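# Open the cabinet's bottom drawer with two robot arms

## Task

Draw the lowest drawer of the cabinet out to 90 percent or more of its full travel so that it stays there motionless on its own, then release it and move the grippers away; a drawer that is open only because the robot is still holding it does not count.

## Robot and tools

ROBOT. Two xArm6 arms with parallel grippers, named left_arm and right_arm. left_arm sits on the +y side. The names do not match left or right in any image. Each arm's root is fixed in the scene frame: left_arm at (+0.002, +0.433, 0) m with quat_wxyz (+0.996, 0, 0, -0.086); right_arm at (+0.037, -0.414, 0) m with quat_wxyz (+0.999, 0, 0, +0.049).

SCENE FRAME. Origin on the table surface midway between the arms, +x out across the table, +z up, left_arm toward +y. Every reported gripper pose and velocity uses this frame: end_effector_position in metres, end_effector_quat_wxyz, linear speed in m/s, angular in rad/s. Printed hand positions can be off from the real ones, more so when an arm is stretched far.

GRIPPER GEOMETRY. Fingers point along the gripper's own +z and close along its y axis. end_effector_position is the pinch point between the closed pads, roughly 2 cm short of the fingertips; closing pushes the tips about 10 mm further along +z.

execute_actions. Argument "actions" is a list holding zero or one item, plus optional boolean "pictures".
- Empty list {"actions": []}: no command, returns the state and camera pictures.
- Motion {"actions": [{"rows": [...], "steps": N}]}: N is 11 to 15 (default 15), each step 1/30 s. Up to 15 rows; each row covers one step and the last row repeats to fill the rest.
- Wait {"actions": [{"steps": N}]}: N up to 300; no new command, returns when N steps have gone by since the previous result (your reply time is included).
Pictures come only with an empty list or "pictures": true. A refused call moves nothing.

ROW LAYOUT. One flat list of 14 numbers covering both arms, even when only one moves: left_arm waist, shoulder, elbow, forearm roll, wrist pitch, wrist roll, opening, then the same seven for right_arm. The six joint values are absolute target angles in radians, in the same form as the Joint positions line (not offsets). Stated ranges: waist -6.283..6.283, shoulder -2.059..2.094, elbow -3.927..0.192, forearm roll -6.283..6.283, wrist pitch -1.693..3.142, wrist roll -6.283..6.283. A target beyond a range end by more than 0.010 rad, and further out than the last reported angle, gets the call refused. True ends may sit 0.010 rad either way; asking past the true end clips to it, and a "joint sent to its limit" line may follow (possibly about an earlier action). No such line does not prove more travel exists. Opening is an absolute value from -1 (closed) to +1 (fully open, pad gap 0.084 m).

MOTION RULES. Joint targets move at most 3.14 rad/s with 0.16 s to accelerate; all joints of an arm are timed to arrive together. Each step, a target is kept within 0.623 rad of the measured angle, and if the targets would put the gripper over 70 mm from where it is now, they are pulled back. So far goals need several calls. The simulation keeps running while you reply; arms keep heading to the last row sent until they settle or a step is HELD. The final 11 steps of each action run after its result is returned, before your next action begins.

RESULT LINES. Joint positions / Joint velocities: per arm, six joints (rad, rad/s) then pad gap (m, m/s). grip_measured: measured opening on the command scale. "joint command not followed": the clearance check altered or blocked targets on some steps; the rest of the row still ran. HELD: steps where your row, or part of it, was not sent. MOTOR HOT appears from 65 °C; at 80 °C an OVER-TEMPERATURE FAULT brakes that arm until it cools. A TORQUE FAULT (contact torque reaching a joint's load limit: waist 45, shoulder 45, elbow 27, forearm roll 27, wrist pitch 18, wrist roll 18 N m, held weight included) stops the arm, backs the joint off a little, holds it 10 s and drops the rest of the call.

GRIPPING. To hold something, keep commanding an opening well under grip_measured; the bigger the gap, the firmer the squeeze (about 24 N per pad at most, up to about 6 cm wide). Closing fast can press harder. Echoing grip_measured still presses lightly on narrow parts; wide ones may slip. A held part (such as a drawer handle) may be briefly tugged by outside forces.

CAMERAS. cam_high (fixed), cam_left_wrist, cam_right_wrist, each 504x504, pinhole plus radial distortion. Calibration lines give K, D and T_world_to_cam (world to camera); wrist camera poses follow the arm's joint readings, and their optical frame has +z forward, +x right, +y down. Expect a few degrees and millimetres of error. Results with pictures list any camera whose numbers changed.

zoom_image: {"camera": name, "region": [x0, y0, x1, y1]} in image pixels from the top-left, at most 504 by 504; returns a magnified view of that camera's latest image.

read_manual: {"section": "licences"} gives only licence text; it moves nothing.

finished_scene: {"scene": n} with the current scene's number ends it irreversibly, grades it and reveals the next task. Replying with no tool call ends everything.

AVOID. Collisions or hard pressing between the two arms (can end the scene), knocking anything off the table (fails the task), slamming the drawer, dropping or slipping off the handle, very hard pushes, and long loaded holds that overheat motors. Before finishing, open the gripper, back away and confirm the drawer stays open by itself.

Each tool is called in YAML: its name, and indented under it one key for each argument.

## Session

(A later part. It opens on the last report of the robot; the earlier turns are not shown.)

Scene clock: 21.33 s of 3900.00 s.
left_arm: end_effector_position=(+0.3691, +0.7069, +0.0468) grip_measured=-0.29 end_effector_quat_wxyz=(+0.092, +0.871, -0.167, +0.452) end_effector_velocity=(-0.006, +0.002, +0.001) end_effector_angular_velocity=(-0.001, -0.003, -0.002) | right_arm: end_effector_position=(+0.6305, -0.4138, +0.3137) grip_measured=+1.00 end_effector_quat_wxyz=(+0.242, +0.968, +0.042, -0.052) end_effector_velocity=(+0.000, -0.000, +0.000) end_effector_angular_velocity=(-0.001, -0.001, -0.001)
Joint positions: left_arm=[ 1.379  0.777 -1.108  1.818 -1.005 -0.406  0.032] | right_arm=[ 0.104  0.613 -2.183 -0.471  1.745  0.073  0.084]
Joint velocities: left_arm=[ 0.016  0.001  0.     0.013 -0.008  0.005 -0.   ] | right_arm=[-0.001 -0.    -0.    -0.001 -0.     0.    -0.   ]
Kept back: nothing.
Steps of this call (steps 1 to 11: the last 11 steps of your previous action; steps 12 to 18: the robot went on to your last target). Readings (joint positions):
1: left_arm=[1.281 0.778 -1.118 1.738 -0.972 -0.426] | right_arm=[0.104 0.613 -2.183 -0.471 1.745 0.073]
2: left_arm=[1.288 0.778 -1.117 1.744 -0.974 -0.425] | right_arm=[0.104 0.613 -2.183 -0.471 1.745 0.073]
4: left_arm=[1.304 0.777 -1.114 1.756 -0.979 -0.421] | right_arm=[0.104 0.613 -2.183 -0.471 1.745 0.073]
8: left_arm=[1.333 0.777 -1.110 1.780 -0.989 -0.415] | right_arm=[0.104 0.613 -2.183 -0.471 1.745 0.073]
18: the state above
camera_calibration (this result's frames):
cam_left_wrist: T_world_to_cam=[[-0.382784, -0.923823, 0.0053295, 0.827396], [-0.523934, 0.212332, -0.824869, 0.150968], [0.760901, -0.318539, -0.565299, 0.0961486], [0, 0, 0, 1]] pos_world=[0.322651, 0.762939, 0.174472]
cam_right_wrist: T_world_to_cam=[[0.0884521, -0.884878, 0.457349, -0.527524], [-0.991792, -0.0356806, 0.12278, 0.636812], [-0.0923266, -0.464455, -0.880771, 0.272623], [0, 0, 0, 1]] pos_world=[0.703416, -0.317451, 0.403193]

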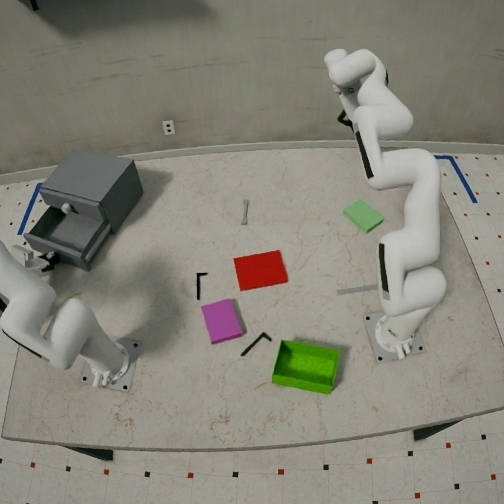

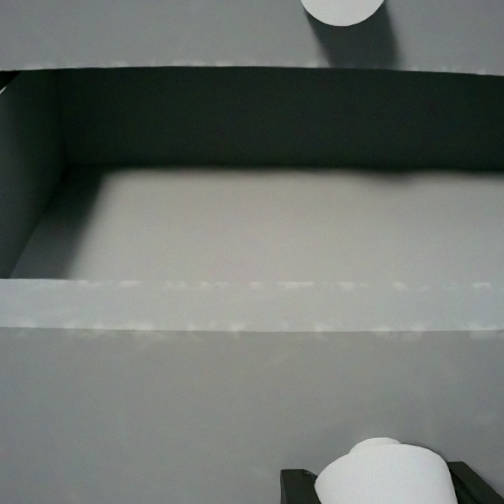

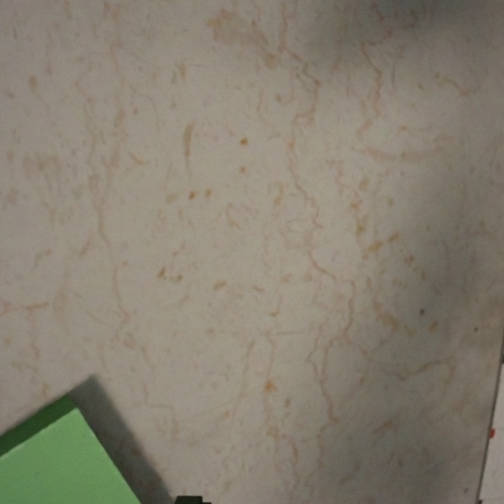

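Continue slower, watching for the stop.

execute_actions:
  actions:
    - {"rows":[[1.396,0.776,-1.109,1.828,-1.012,-0.404,-0.8,0.104,0.613,-2.183,-0.471,1.745,0.073,1],[1.396,0.776,-1.109,1.828,-1.012,-0.404,-0.8,0.104,0.613,-2.183,-0.471,1.745,0.073,1],[1.396,0.776,-1.109,1.828,-1.012,-0.404,-0.8,0.104,0.613,-2.183,-0.471,1.745,0.073,1],[1.396,0.776,-1.109,1.828,-1.012,-0.404,-0.8,0.104,0.613,-2.183,-0.471,1.745,0.073,1],[1.411,0.777,-1.11,1.842,-1.016,-0.402,-0.8,0.104,0.613,-2.183,-0.471,1.745,0.073,1],[1.411,0.777,-1.11,1.842,-1.016,-0.402,-0.8,0.104,0.613,-2.183,-0.471,1.745,0.073,1],[1.411,0.777,-1.11,1.842,-1.016,-0.402,-0.8,0.104,0.613,-2.183,-0.471,1.745,0.073,1],[1.411,0.777,-1.11,1.842,-1.016,-0.402,-0.8,0.104,0.613,-2.183,-0.471,1.745,0.073,1],[1.426,0.777,-1.112,1.855,-1.021,-0.400,-0.8,0.104,0.613,-2.183,-0.471,1.745,0.073,1],[1.426,0.777,-1.112,1.855,-1.021,-0.400,-0.8,0.104,0.613,-2.183,-0.471,1.745,0.073,1],[1.426,0.777,-1.112,1.855,-1.021,-0.400,-0.8,0.104,0.613,-2.183,-0.471,1.745,0.073,1],[1.441,0.778,-1.113,1.869,-1.026,-0.398,-0.8,0.104,0.613,-2.183,-0.471,1.745,0.073,1]]}

execute_actions:
  actions:
    - {"steps":18}
  pictures: true

Scene clock: 22.43 s of 3900.00 s.
left_arm: end_effector_position=(+0.3656, +0.7083, +0.0473) grip_measured=-0.29 end_effector_quat_wxyz=(+0.092, +0.871, -0.167, +0.453) end_effector_velocity=(-0.030, +0.013, -0.000) end_effector_angular_velocity=(+0.001, -0.001, +0.003) | right_arm: end_effector_position=(+0.6305, -0.4138, +0.3137) grip_measured=+1.00 end_effector_quat_wxyz=(+0.242, +0.968, +0.042, -0.052) end_effector_velocity=(+0.000, +0.001, +0.000) end_effector_angular_velocity=(+0.000, -0.000, +0.003)
Joint positions: left_arm=[ 1.389  0.776 -1.108  1.826 -1.009 -0.405  0.032] | right_arm=[ 0.104  0.613 -2.183 -0.471  1.745  0.073  0.084]
Joint velocities: left_arm=[ 0.079  0.002 -0.001  0.066 -0.024  0.011  0.   ] | right_arm=[ 0.001 -0.001  0.    -0.    -0.    -0.001  0.   ]
Steps of this call (steps 1 to 15: the robot went on to your last target; steps 16 to 29: nothing new was sent; steps 30 to 33: the first 4 steps of this action). Readings (joint positions):
30: left_arm=[1.381 0.776 -1.108 1.820 -1.007 -0.406] | right_arm=[0.104 0.613 -2.183 -0.471 1.745 0.073]
31: left_arm=[1.383 0.776 -1.108 1.821 -1.007 -0.406] | right_arm=[0.104 0.613 -2.183 -0.471 1.745 0.073]
33: the state above

Scene clock: 23.03 s of 3900.00 s.
left_arm: end_effector_position=(+0.3455, +0.7168, +0.0473) grip_measured=-0.29 end_effector_quat_wxyz=(+0.090, +0.871, -0.169, +0.453) end_effector_velocity=(-0.003, +0.002, +0.000) end_effector_angular_velocity=(+0.004, -0.001, -0.002) | right_arm: end_effector_position=(+0.6305, -0.4138, +0.3137) grip_measured=+1.00 end_effector_quat_wxyz=(+0.242, +0.968, +0.042, -0.052) end_effector_velocity=(-0.000, -0.000, +0.000) end_effector_angular_velocity=(-0.001, -0.000, -0.000)
Joint positions: left_arm=[ 1.44   0.778 -1.113  1.873 -1.025 -0.398  0.032] | right_arm=[ 0.104  0.613 -2.183 -0.471  1.745  0.073  0.084]
Joint velocities: left_arm=[ 0.007 -0.    -0.002  0.007 -0.002  0.002 -0.   ] | right_arm=[ 0.    -0.    -0.    -0.001  0.     0.     0.   ]
Kept back: nothing.
Steps of this call (steps 1 to 11: the last 11 steps of your previous action; steps 12 to 18: the robot went on to your last target). Readings (joint positions):
1: left_arm=[1.391 0.776 -1.108 1.828 -1.010 -0.405] | right_arm=[0.104 0.613 -2.183 -0.471 1.745 0.073]
2: left_arm=[1.395 0.776 -1.109 1.831 -1.011 -0.404] | right_arm=[0.104 0.613 -2.183 -0.471 1.745 0.073]
4: left_arm=[1.402 0.777 -1.109 1.838 -1.013 -0.403] | right_arm=[0.104 0.613 -2.183 -0.471 1.745 0.073]
8: left_arm=[1.417 0.777 -1.111 1.852 -1.018 -0.401] | right_arm=[0.104 0.613 -2.183 -0.471 1.745 0.073]
18: the state above
camera_calibration (this result's frames):
cam_left_wrist: T_world_to_cam=[[-0.384545, -0.923106, 0.00106464, 0.827826], [-0.521333, 0.216223, -0.825506, 0.133334], [0.761799, -0.317999, -0.564393, 0.116801], [0, 0, 0, 1]] pos_world=[0.298869, 0.772484, 0.175109]
cam_right_wrist: T_world_to_cam=[[0.0884522, -0.884878, 0.457349, -0.527524], [-0.991792, -0.0356806, 0.12278, 0.636812], [-0.0923268, -0.464455, -0.880771, 0.272623], [0, 0, 0, 1]] pos_world=[0.703416, -0.317451, 0.403193]

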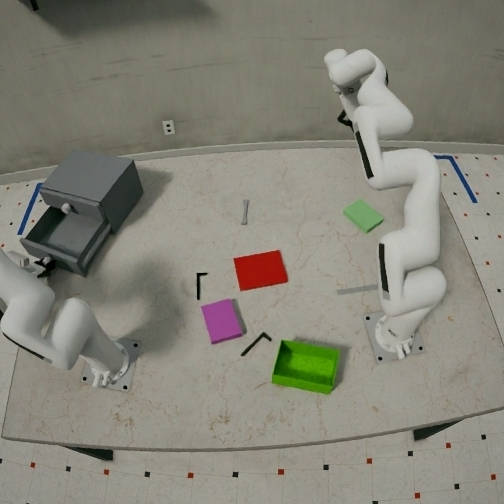

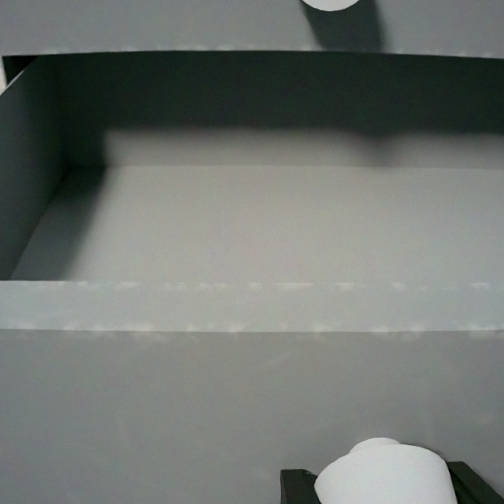

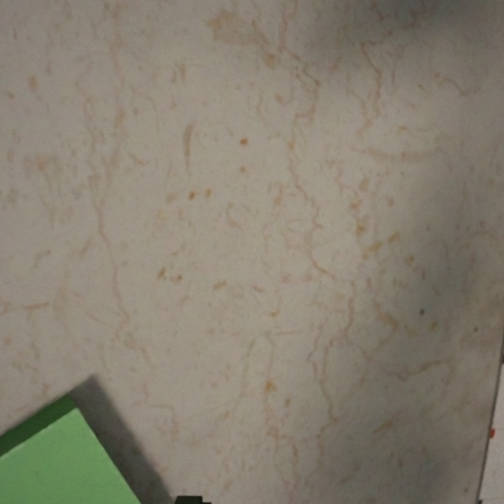

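execute_actions:
  actions:
    - {"rows":[[1.451,0.779,-1.114,1.879,-1.029,-0.397,-0.8,0.104,0.613,-2.183,-0.471,1.745,0.073,1],[1.451,0.779,-1.114,1.879,-1.029,-0.397,-0.8,0.104,0.613,-2.183,-0.471,1.745,0.073,1],[1.451,0.779,-1.114,1.879,-1.029,-0.397,-0.8,0.104,0.613,-2.183,-0.471,1.745,0.073,1],[1.451,0.779,-1.114,1.879,-1.029,-0.397,-0.8,0.104,0.613,-2.183,-0.471,1.745,0.073,1],[1.461,0.780,-1.115,1.888,-1.032,-0.396,-0.8,0.104,0.613,-2.183,-0.471,1.745,0.073,1],[1.461,0.780,-1.115,1.888,-1.032,-0.396,-0.8,0.104,0.613,-2.183,-0.471,1.745,0.073,1],[1.461,0.780,-1.115,1.888,-1.032,-0.396,-0.8,0.104,0.613,-2.183,-0.471,1.745,0.073,1],[1.461,0.780,-1.115,1.888,-1.032,-0.396,-0.8,0.104,0.613,-2.183,-0.471,1.745,0.073,1],[1.471,0.780,-1.117,1.898,-1.035,-0.395,-0.8,0.104,0.613,-2.183,-0.471,1.745,0.073,1],[1.471,0.780,-1.117,1.898,-1.035,-0.395,-0.8,0.104,0.613,-2.183,-0.471,1.745,0.073,1],[1.471,0.780,-1.117,1.898,-1.035,-0.395,-0.8,0.104,0.613,-2.183,-0.471,1.745,0.073,1],[1.481,0.781,-1.119,1.907,-1.038,-0.394,-0.8,0.104,0.613,-2.183,-0.471,1.745,0.073,1]]}

execute_actions:
  actions:
    - {"steps":18}
  pictures: true

Scene clock: 23.93 s of 3900.00 s.
left_arm: end_effector_position=(+0.3432, +0.7177, +0.0474) grip_measured=-0.29 end_effector_quat_wxyz=(+0.090, +0.871, -0.169, +0.453) end_effector_velocity=(-0.021, +0.008, -0.001) end_effector_angular_velocity=(+0.001, +0.000, +0.003) | right_arm: end_effector_position=(+0.6305, -0.4138, +0.3137) grip_measured=+1.00 end_effector_quat_wxyz=(+0.242, +0.968, +0.042, -0.052) end_effector_velocity=(+0.000, +0.000, +0.000) end_effector_angular_velocity=(-0.001, +0.000, +0.001)
Joint positions: left_arm=[ 1.446  0.778 -1.114  1.878 -1.028 -0.398  0.032] | right_arm=[ 0.104  0.613 -2.183 -0.471  1.745  0.073  0.084]
Joint velocities: left_arm=[ 0.054  0.004 -0.004  0.045 -0.015  0.006  0.   ] | right_arm=[ 0.     0.    -0.    -0.001 -0.    -0.001 -0.   ]
Steps of this call (steps 1 to 15: the robot went on to your last target; steps 16 to 23: nothing new was sent; steps 24 to 27: the first 4 steps of this action). Readings (joint positions):
24: left_arm=[1.441 0.778 -1.113 1.874 -1.026 -0.398] | right_arm=[0.104 0.613 -2.183 -0.471 1.745 0.073]
25: left_arm=[1.442 0.778 -1.113 1.875 -1.026 -0.398] | right_arm=[0.104 0.613 -2.183 -0.471 1.745 0.073]
27: the state above

Scene clock: 24.53 s of 3900.00 s.
left_arm: end_effector_position=(+0.3297, +0.7233, +0.0472) grip_measured=-0.29 end_effector_quat_wxyz=(+0.089, +0.871, -0.170, +0.453) end_effector_velocity=(-0.002, +0.000, -0.001) end_effector_angular_velocity=(-0.001, +0.001, -0.001) | right_arm: end_effector_position=(+0.6305, -0.4138, +0.3137) grip_measured=+1.00 end_effector_quat_wxyz=(+0.242, +0.968, +0.042, -0.052) end_effector_velocity=(+0.000, -0.001, +0.000) end_effector_angular_velocity=(-0.003, -0.001, -0.002)
Joint positions: left_arm=[ 1.48   0.781 -1.119  1.909 -1.038 -0.394  0.032] | right_arm=[ 0.104  0.613 -2.183 -0.471  1.745  0.073  0.084]
Joint velocities: left_arm=[ 0.004  0.002 -0.001  0.005 -0.002  0.    -0.   ] | right_arm=[-0.001 -0.     0.    -0.003  0.     0.001 -0.   ]
Kept back: nothing.
Steps of this call (steps 1 to 11: the last 11 steps of your previous action; steps 12 to 18: the robot went on to your last target). Readings (joint positions):
1: left_arm=[1.448 0.779 -1.114 1.880 -1.028 -0.397] | right_arm=[0.104 0.613 -2.183 -0.471 1.745 0.073]
2: left_arm=[1.450 0.779 -1.114 1.882 -1.029 -0.397] | right_arm=[0.104 0.613 -2.183 -0.471 1.745 0.073]
4: left_arm=[1.455 0.779 -1.115 1.886 -1.030 -0.397] | right_arm=[0.104 0.613 -2.183 -0.471 1.745 0.073]
8: left_arm=[1.465 0.780 -1.116 1.895 -1.033 -0.396] | right_arm=[0.104 0.613 -2.183 -0.471 1.745 0.073]
18: the state above
camera_calibration (this result's frames):
cam_left_wrist: T_world_to_cam=[[-0.384988, -0.92292, -0.00155639, 0.827885], [-0.520816, 0.218645, -0.825194, 0.121621], [0.761929, -0.316879, -0.564847, 0.130038], [0, 0, 0, 1]] pos_world=[0.282988, 0.778686, 0.175102]
cam_right_wrist: T_world_to_cam=[[0.0884524, -0.884878, 0.457349, -0.527524], [-0.991792, -0.0356807, 0.12278, 0.636812], [-0.0923267, -0.464455, -0.880771, 0.272623], [0, 0, 0, 1]] pos_world=[0.703416, -0.317451, 0.403193]

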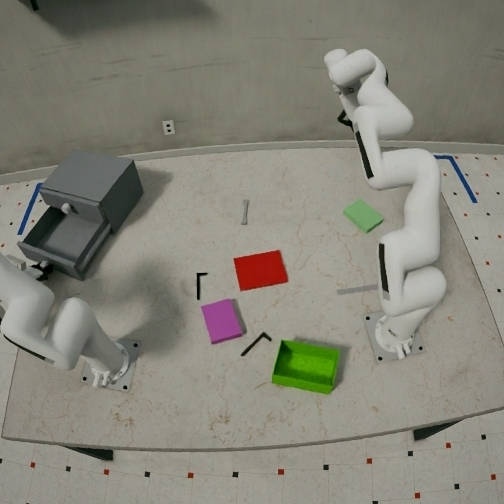

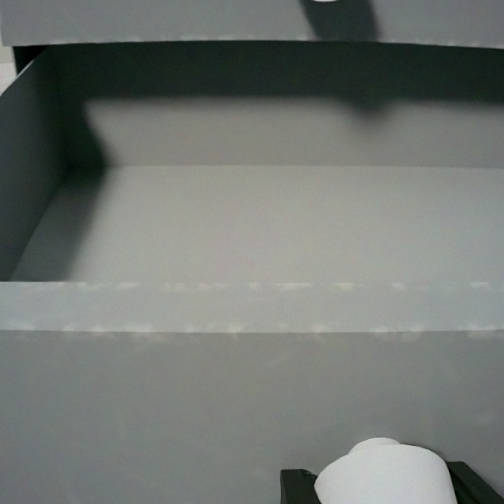

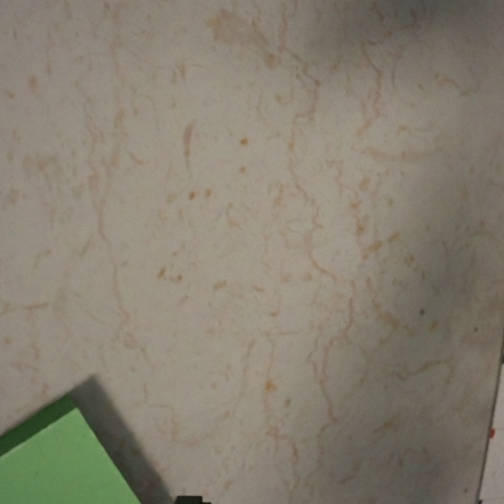

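execute_actions:
  actions:
    - {"rows":[[1.489,0.782,-1.12,1.914,-1.04,-0.393,-0.8,0.104,0.613,-2.183,-0.471,1.745,0.073,1],[1.489,0.782,-1.12,1.914,-1.04,-0.393,-0.8,0.104,0.613,-2.183,-0.471,1.745,0.073,1],[1.489,0.782,-1.12,1.914,-1.04,-0.393,-0.8,0.104,0.613,-2.183,-0.471,1.745,0.073,1],[1.489,0.782,-1.12,1.914,-1.04,-0.393,-0.8,0.104,0.613,-2.183,-0.471,1.745,0.073,1],[1.489,0.782,-1.12,1.914,-1.04,-0.393,-0.8,0.104,0.613,-2.183,-0.471,1.745,0.073,1],[1.497,0.782,-1.121,1.922,-1.043,-0.393,-0.8,0.104,0.613,-2.183,-0.471,1.745,0.073,1],[1.497,0.782,-1.121,1.922,-1.043,-0.393,-0.8,0.104,0.613,-2.183,-0.471,1.745,0.073,1],[1.497,0.782,-1.121,1.922,-1.043,-0.393,-0.8,0.104,0.613,-2.183,-0.471,1.745,0.073,1],[1.497,0.782,-1.121,1.922,-1.043,-0.393,-0.8,0.104,0.613,-2.183,-0.471,1.745,0.073,1],[1.497,0.782,-1.121,1.922,-1.043,-0.393,-0.8,0.104,0.613,-2.183,-0.471,1.745,0.073,1],[1.505,0.783,-1.123,1.93,-1.046,-0.392,-0.8,0.104,0.613,-2.183,-0.471,1.745,0.073,1]]}

execute_actions:
  actions:
    - {"steps":18}
  pictures: true

Scene clock: 25.53 s of 3900.00 s.
left_arm: end_effector_position=(+0.3287, +0.7236, +0.0470) grip_measured=-0.29 end_effector_quat_wxyz=(+0.089, +0.871, -0.170, +0.453) end_effector_velocity=(-0.003, +0.001, -0.001) end_effector_angular_velocity=(-0.006, -0.004, -0.001) | right_arm: end_effector_position=(+0.6305, -0.4138, +0.3137) grip_measured=+1.00 end_effector_quat_wxyz=(+0.242, +0.968, +0.042, -0.052) end_effector_velocity=(+0.000, -0.000, -0.000) end_effector_angular_velocity=(-0.000, +0.002, +0.003)
Joint positions: left_arm=[ 1.483  0.782 -1.12   1.911 -1.039 -0.394  0.031] | right_arm=[ 0.104  0.613 -2.183 -0.471  1.745  0.073  0.084]
Joint velocities: left_arm=[ 0.008  0.01  -0.005  0.005 -0.008  0.004 -0.   ] | right_arm=[-0.     0.    -0.    -0.     0.    -0.004  0.   ]
Steps of this call (steps 1 to 15: the robot went on to your last target; steps 16 to 26: nothing new was sent; steps 27 to 30: the first 4 steps of this action). Readings (joint positions):
27: left_arm=[1.481 0.781 -1.119 1.910 -1.038 -0.394] | right_arm=[0.104 0.613 -2.183 -0.471 1.745 0.073]
28: left_arm=[1.482 0.781 -1.119 1.911 -1.038 -0.394] | right_arm=[0.104 0.613 -2.183 -0.471 1.745 0.073]
30: the state above

Scene clock: 26.13 s of 3900.00 s.
left_arm: end_effector_position=(+0.3222, +0.7260, +0.0483) grip_measured=-0.29 end_effector_quat_wxyz=(+0.089, +0.870, -0.172, +0.454) end_effector_velocity=(-0.001, -0.000, -0.001) end_effector_angular_velocity=(+0.003, +0.003, -0.003) | right_arm: end_effector_position=(+0.6305, -0.4138, +0.3137) grip_measured=+1.00 end_effector_quat_wxyz=(+0.242, +0.968, +0.042, -0.052) end_effector_velocity=(-0.000, +0.000, -0.001) end_effector_angular_velocity=(+0.001, +0.002, +0.000)
Joint positions: left_arm=[ 1.499  0.782 -1.124  1.929 -1.048 -0.392  0.031] | right_arm=[ 0.104  0.613 -2.183 -0.471  1.745  0.073  0.084]
Joint velocities: left_arm=[ 0.001 -0.     0.     0.005  0.003  0.001 -0.   ] | right_arm=[-0.     0.001 -0.     0.001  0.    -0.001 -0.   ]
Kept back: nothing.
Steps of this call (steps 1 to 11: the last 11 steps of your previous action; steps 12 to 18: the robot went on to your last target). Readings (joint positions):
1: left_arm=[1.483 0.782 -1.120 1.911 -1.039 -0.393] | right_arm=[0.104 0.613 -2.183 -0.471 1.745 0.073]
2: left_arm=[1.484 0.782 -1.120 1.912 -1.040 -0.393] | right_arm=[0.104 0.613 -2.183 -0.471 1.745 0.073]
4: left_arm=[1.485 0.783 -1.121 1.914 -1.041 -0.393] | right_arm=[0.104 0.613 -2.183 -0.471 1.745 0.073]
8: left_arm=[1.492 0.782 -1.122 1.920 -1.045 -0.393] | right_arm=[0.104 0.613 -2.183 -0.471 1.745 0.073]
18: the state above
camera_calibration (this result's frames):
cam_left_wrist: T_world_to_cam=[[-0.388427, -0.921471, -0.00398526, 0.827637], [-0.517343, 0.22165, -0.826576, 0.114793], [0.762549, -0.319002, -0.562811, 0.13848], [0, 0, 0, 1]] pos_world=[0.275267, 0.781375, 0.176122]
cam_right_wrist: T_world_to_cam=[[0.0884517, -0.884878, 0.457349, -0.527524], [-0.991792, -0.0356803, 0.12278, 0.636812], [-0.0923266, -0.464455, -0.880771, 0.272623], [0, 0, 0, 1]] pos_world=[0.703416, -0.317451, 0.403193]

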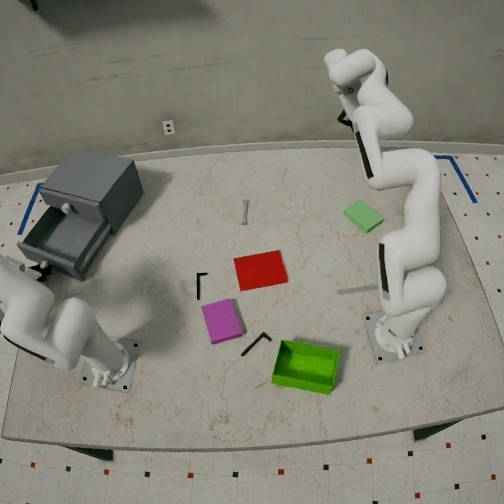

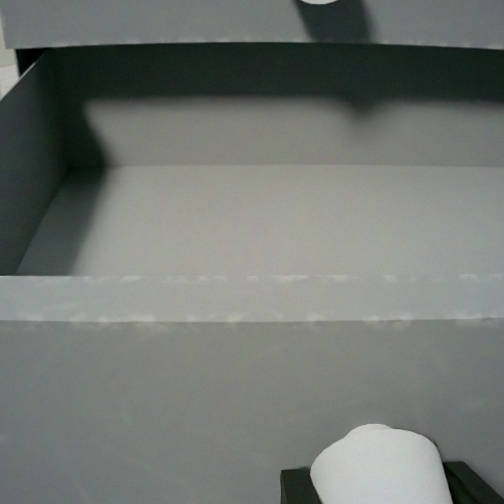

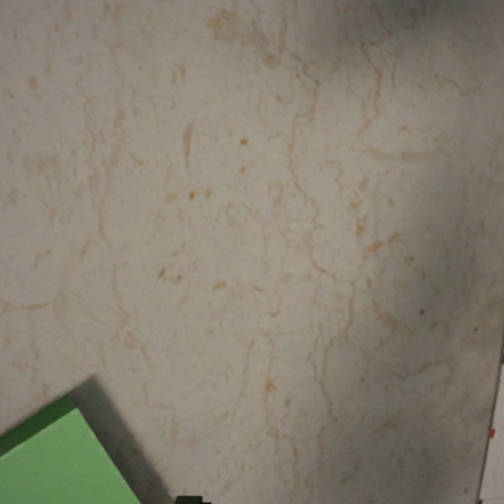

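At the stop. Release and retreat.

execute_actions:
  actions:
    - {"rows":[[1.499,0.782,-1.124,1.929,-1.048,-0.392,1,0.104,0.613,-2.183,-0.471,1.745,0.073,1]],"steps":12}

execute_actions:
  actions:
    - {"rows":[[1.68,0.80,-1.16,2.1,-1.1,-0.38,1,0.104,0.613,-2.183,-0.471,1.745,0.073,1]]}

execute_actions:
  actions:
    - {"rows":[[1.9,0.4,-1.0,2.1,-1.1,-0.38,1,0.104,0.613,-2.183,-0.471,1.745,0.073,1]]}

execute_actions:
  actions:
    - {"steps":30}
  pictures: true

Scene clock: 26.77 s of 3900.00 s.
left_arm: end_effector_position=(+0.3218, +0.7261, +0.0475) grip_measured=-0.22 end_effector_quat_wxyz=(+0.089, +0.870, -0.172, +0.453) end_effector_velocity=(-0.028, +0.051, -0.029) end_effector_angular_velocity=(+0.131, +0.113, +0.087) | right_arm: end_effector_position=(+0.6305, -0.4138, +0.3137) grip_measured=+1.00 end_effector_quat_wxyz=(+0.242, +0.968, +0.042, -0.052) end_effector_velocity=(-0.000, -0.001, +0.000) end_effector_angular_velocity=(+0.000, +0.000, -0.001)
Joint positions: left_arm=[ 1.5    0.782 -1.124  1.93  -1.046 -0.392  0.034] | right_arm=[ 0.104  0.613 -2.183 -0.471  1.745  0.073  0.084]
Joint velocities: left_arm=[ 0.078 -0.011 -0.039  0.039  0.146 -0.001  0.215] | right_arm=[-0.001 -0.     0.     0.001  0.     0.    -0.   ]
Steps of this call (steps 1 to 15: the robot went on to your last target; steps 16 to 18: nothing new was sent; step 19: the first step of this action). Readings (joint positions):
19: the state above

Scene clock: 27.27 s of 3900.00 s.
left_arm: end_effector_position=(+0.3035, +0.7314, +0.0467) grip_measured=+1.00 end_effector_quat_wxyz=(+0.090, +0.870, -0.174, +0.452) end_effector_velocity=(-0.366, +0.123, -0.019) end_effector_angular_velocity=(+0.046, +0.050, +0.005) | right_arm: end_effector_position=(+0.6305, -0.4138, +0.3137) grip_measured=+1.00 end_effector_quat_wxyz=(+0.242, +0.968, +0.042, -0.052) end_effector_velocity=(-0.000, +0.000, +0.000) end_effector_angular_velocity=(-0.000, -0.001, -0.001)
Joint positions: left_arm=[ 1.543  0.788 -1.134  1.975 -1.062 -0.389  0.084] | right_arm=[ 0.104  0.613 -2.183 -0.471  1.745  0.073  0.084]
Joint velocities: left_arm=[ 0.887  0.085 -0.172  0.822 -0.244  0.056  0.   ] | right_arm=[ 0.    -0.001 -0.    -0.     0.001  0.001  0.   ]
Steps of this call (steps 1 to 11: the last 11 steps of your previous action; steps 12 to 15: the first 4 steps of this action). Readings (joint positions):
12: left_arm=[1.501 0.782 -1.125 1.930 -1.047 -0.392] | right_arm=[0.104 0.613 -2.183 -0.471 1.745 0.073]
13: left_arm=[1.505 0.783 -1.126 1.935 -1.049 -0.392] | right_arm=[0.104 0.613 -2.183 -0.471 1.745 0.073]
15: the state above

Scene clock: 27.77 s of 3900.00 s.
left_arm: end_effector_position=(+0.2387, +0.7528, +0.0565) grip_measured=+1.00 end_effector_quat_wxyz=(+0.073, +0.875, -0.168, +0.447) end_effector_velocity=(-0.168, +0.173, +0.274) end_effector_angular_velocity=(+0.551, -0.023, +0.519) | right_arm: end_effector_position=(+0.6305, -0.4138, +0.3137) grip_measured=+1.00 end_effector_quat_wxyz=(+0.242, +0.968, +0.042, -0.052) end_effector_velocity=(+0.000, +0.000, -0.000) end_effector_angular_velocity=(-0.000, +0.001, +0.000)
Joint positions: left_arm=[ 1.703  0.755 -1.135  2.099 -1.098 -0.38   0.084] | right_arm=[ 0.104  0.613 -2.183 -0.471  1.745  0.073  0.084]
Joint velocities: left_arm=[ 0.528 -0.943  0.39   0.007 -0.003  0.001  0.   ] | right_arm=[ 0.001  0.001  0.    -0.     0.     0.     0.   ]
Steps of this call (steps 1 to 11: the last 11 steps of your previous action; steps 12 to 15: the first 4 steps of this action). Readings (joint positions):
12: left_arm=[1.677 0.799 -1.159 2.097 -1.099 -0.380] | right_arm=[0.104 0.613 -2.183 -0.471 1.745 0.073]
13: left_arm=[1.680 0.795 -1.156 2.098 -1.099 -0.380] | right_arm=[0.104 0.613 -2.183 -0.471 1.745 0.073]
15: the state above

Scene clock: 28.77 s of 3900.00 s.
left_arm: end_effector_position=(+0.1703, +0.7992, +0.1572) grip_measured=+1.00 end_effector_quat_wxyz=(-0.065, +0.893, -0.130, +0.426) end_effector_velocity=(-0.000, -0.000, +0.000) end_effector_angular_velocity=(+0.000, -0.000, -0.000) | right_arm: end_effector_position=(+0.6305, -0.4138, +0.3137) grip_measured=+1.00 end_effector_quat_wxyz=(+0.242, +0.968, +0.042, -0.052) end_effector_velocity=(+0.000, -0.001, +0.000) end_effector_angular_velocity=(-0.001, -0.001, -0.002)
Joint positions: left_arm=[ 1.9    0.4   -1.     2.1   -1.1   -0.38   0.084] | right_arm=[ 0.104  0.613 -2.183 -0.471  1.745  0.073  0.084]
Joint velocities: left_arm=[ 0.001 -0.001  0.001  0.    -0.001  0.     0.   ] | right_arm=[-0.001 -0.    -0.    -0.001 -0.     0.001  0.   ]
Kept back: nothing.
Steps of this call (steps 1 to 11: the last 11 steps of your previous action; steps 12 to 30: the robot went on to your last target). Readings (joint positions):
1: left_arm=[1.722 0.720 -1.122 2.099 -1.099 -0.380] | right_arm=[0.104 0.613 -2.183 -0.471 1.745 0.073]
2: left_arm=[1.742 0.684 -1.111 2.099 -1.099 -0.380] | right_arm=[0.104 0.613 -2.183 -0.471 1.745 0.073]
4: left_arm=[1.781 0.614 -1.087 2.099 -1.100 -0.380] | right_arm=[0.104 0.613 -2.183 -0.471 1.745 0.073]
8: left_arm=[1.854 0.483 -1.034 2.100 -1.100 -0.380] | right_arm=[0.104 0.613 -2.183 -0.471 1.745 0.073]
30: the state above
All arms were judged still, so your last target was given up. Only a new action makes them travel on or press farther. Fingers that are still opening or closing keep moving.
camera_calibration (this result's frames):
cam_left_wrist: T_world_to_cam=[[-0.18579, -0.95539, -0.22959, 0.86463], [-0.592901, 0.295331, -0.749165, 0.05184], [0.78355, -0.00306353, -0.621322, 0.0920396], [0, 0, 0, 1]] pos_world=[0.119258, 0.811031, 0.294533]
cam_right_wrist: T_world_to_cam=[[0.0884519, -0.884878, 0.457349, -0.527524], [-0.991792, -0.0356805, 0.12278, 0.636812], [-0.0923265, -0.464455, -0.880771, 0.272623], [0, 0, 0, 1]] pos_world=[0.703416, -0.317451, 0.403193]

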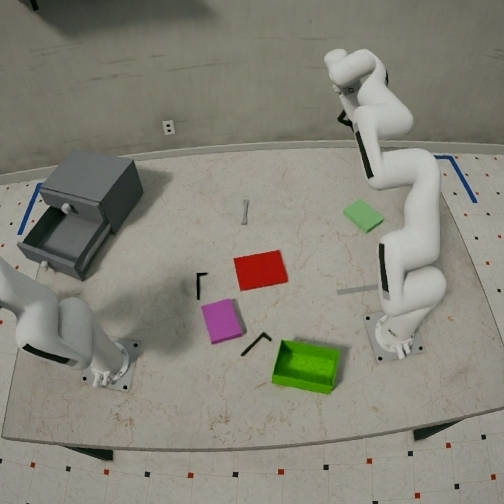

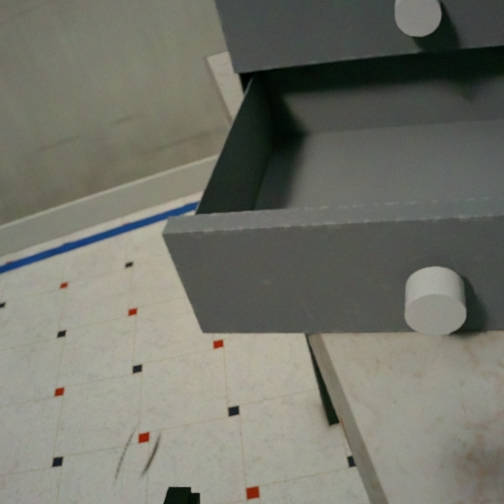

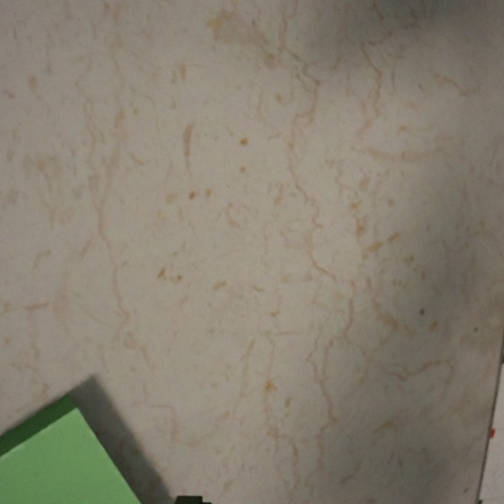

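finished_scene:
  scene: 1

The scene is finished: the task was done.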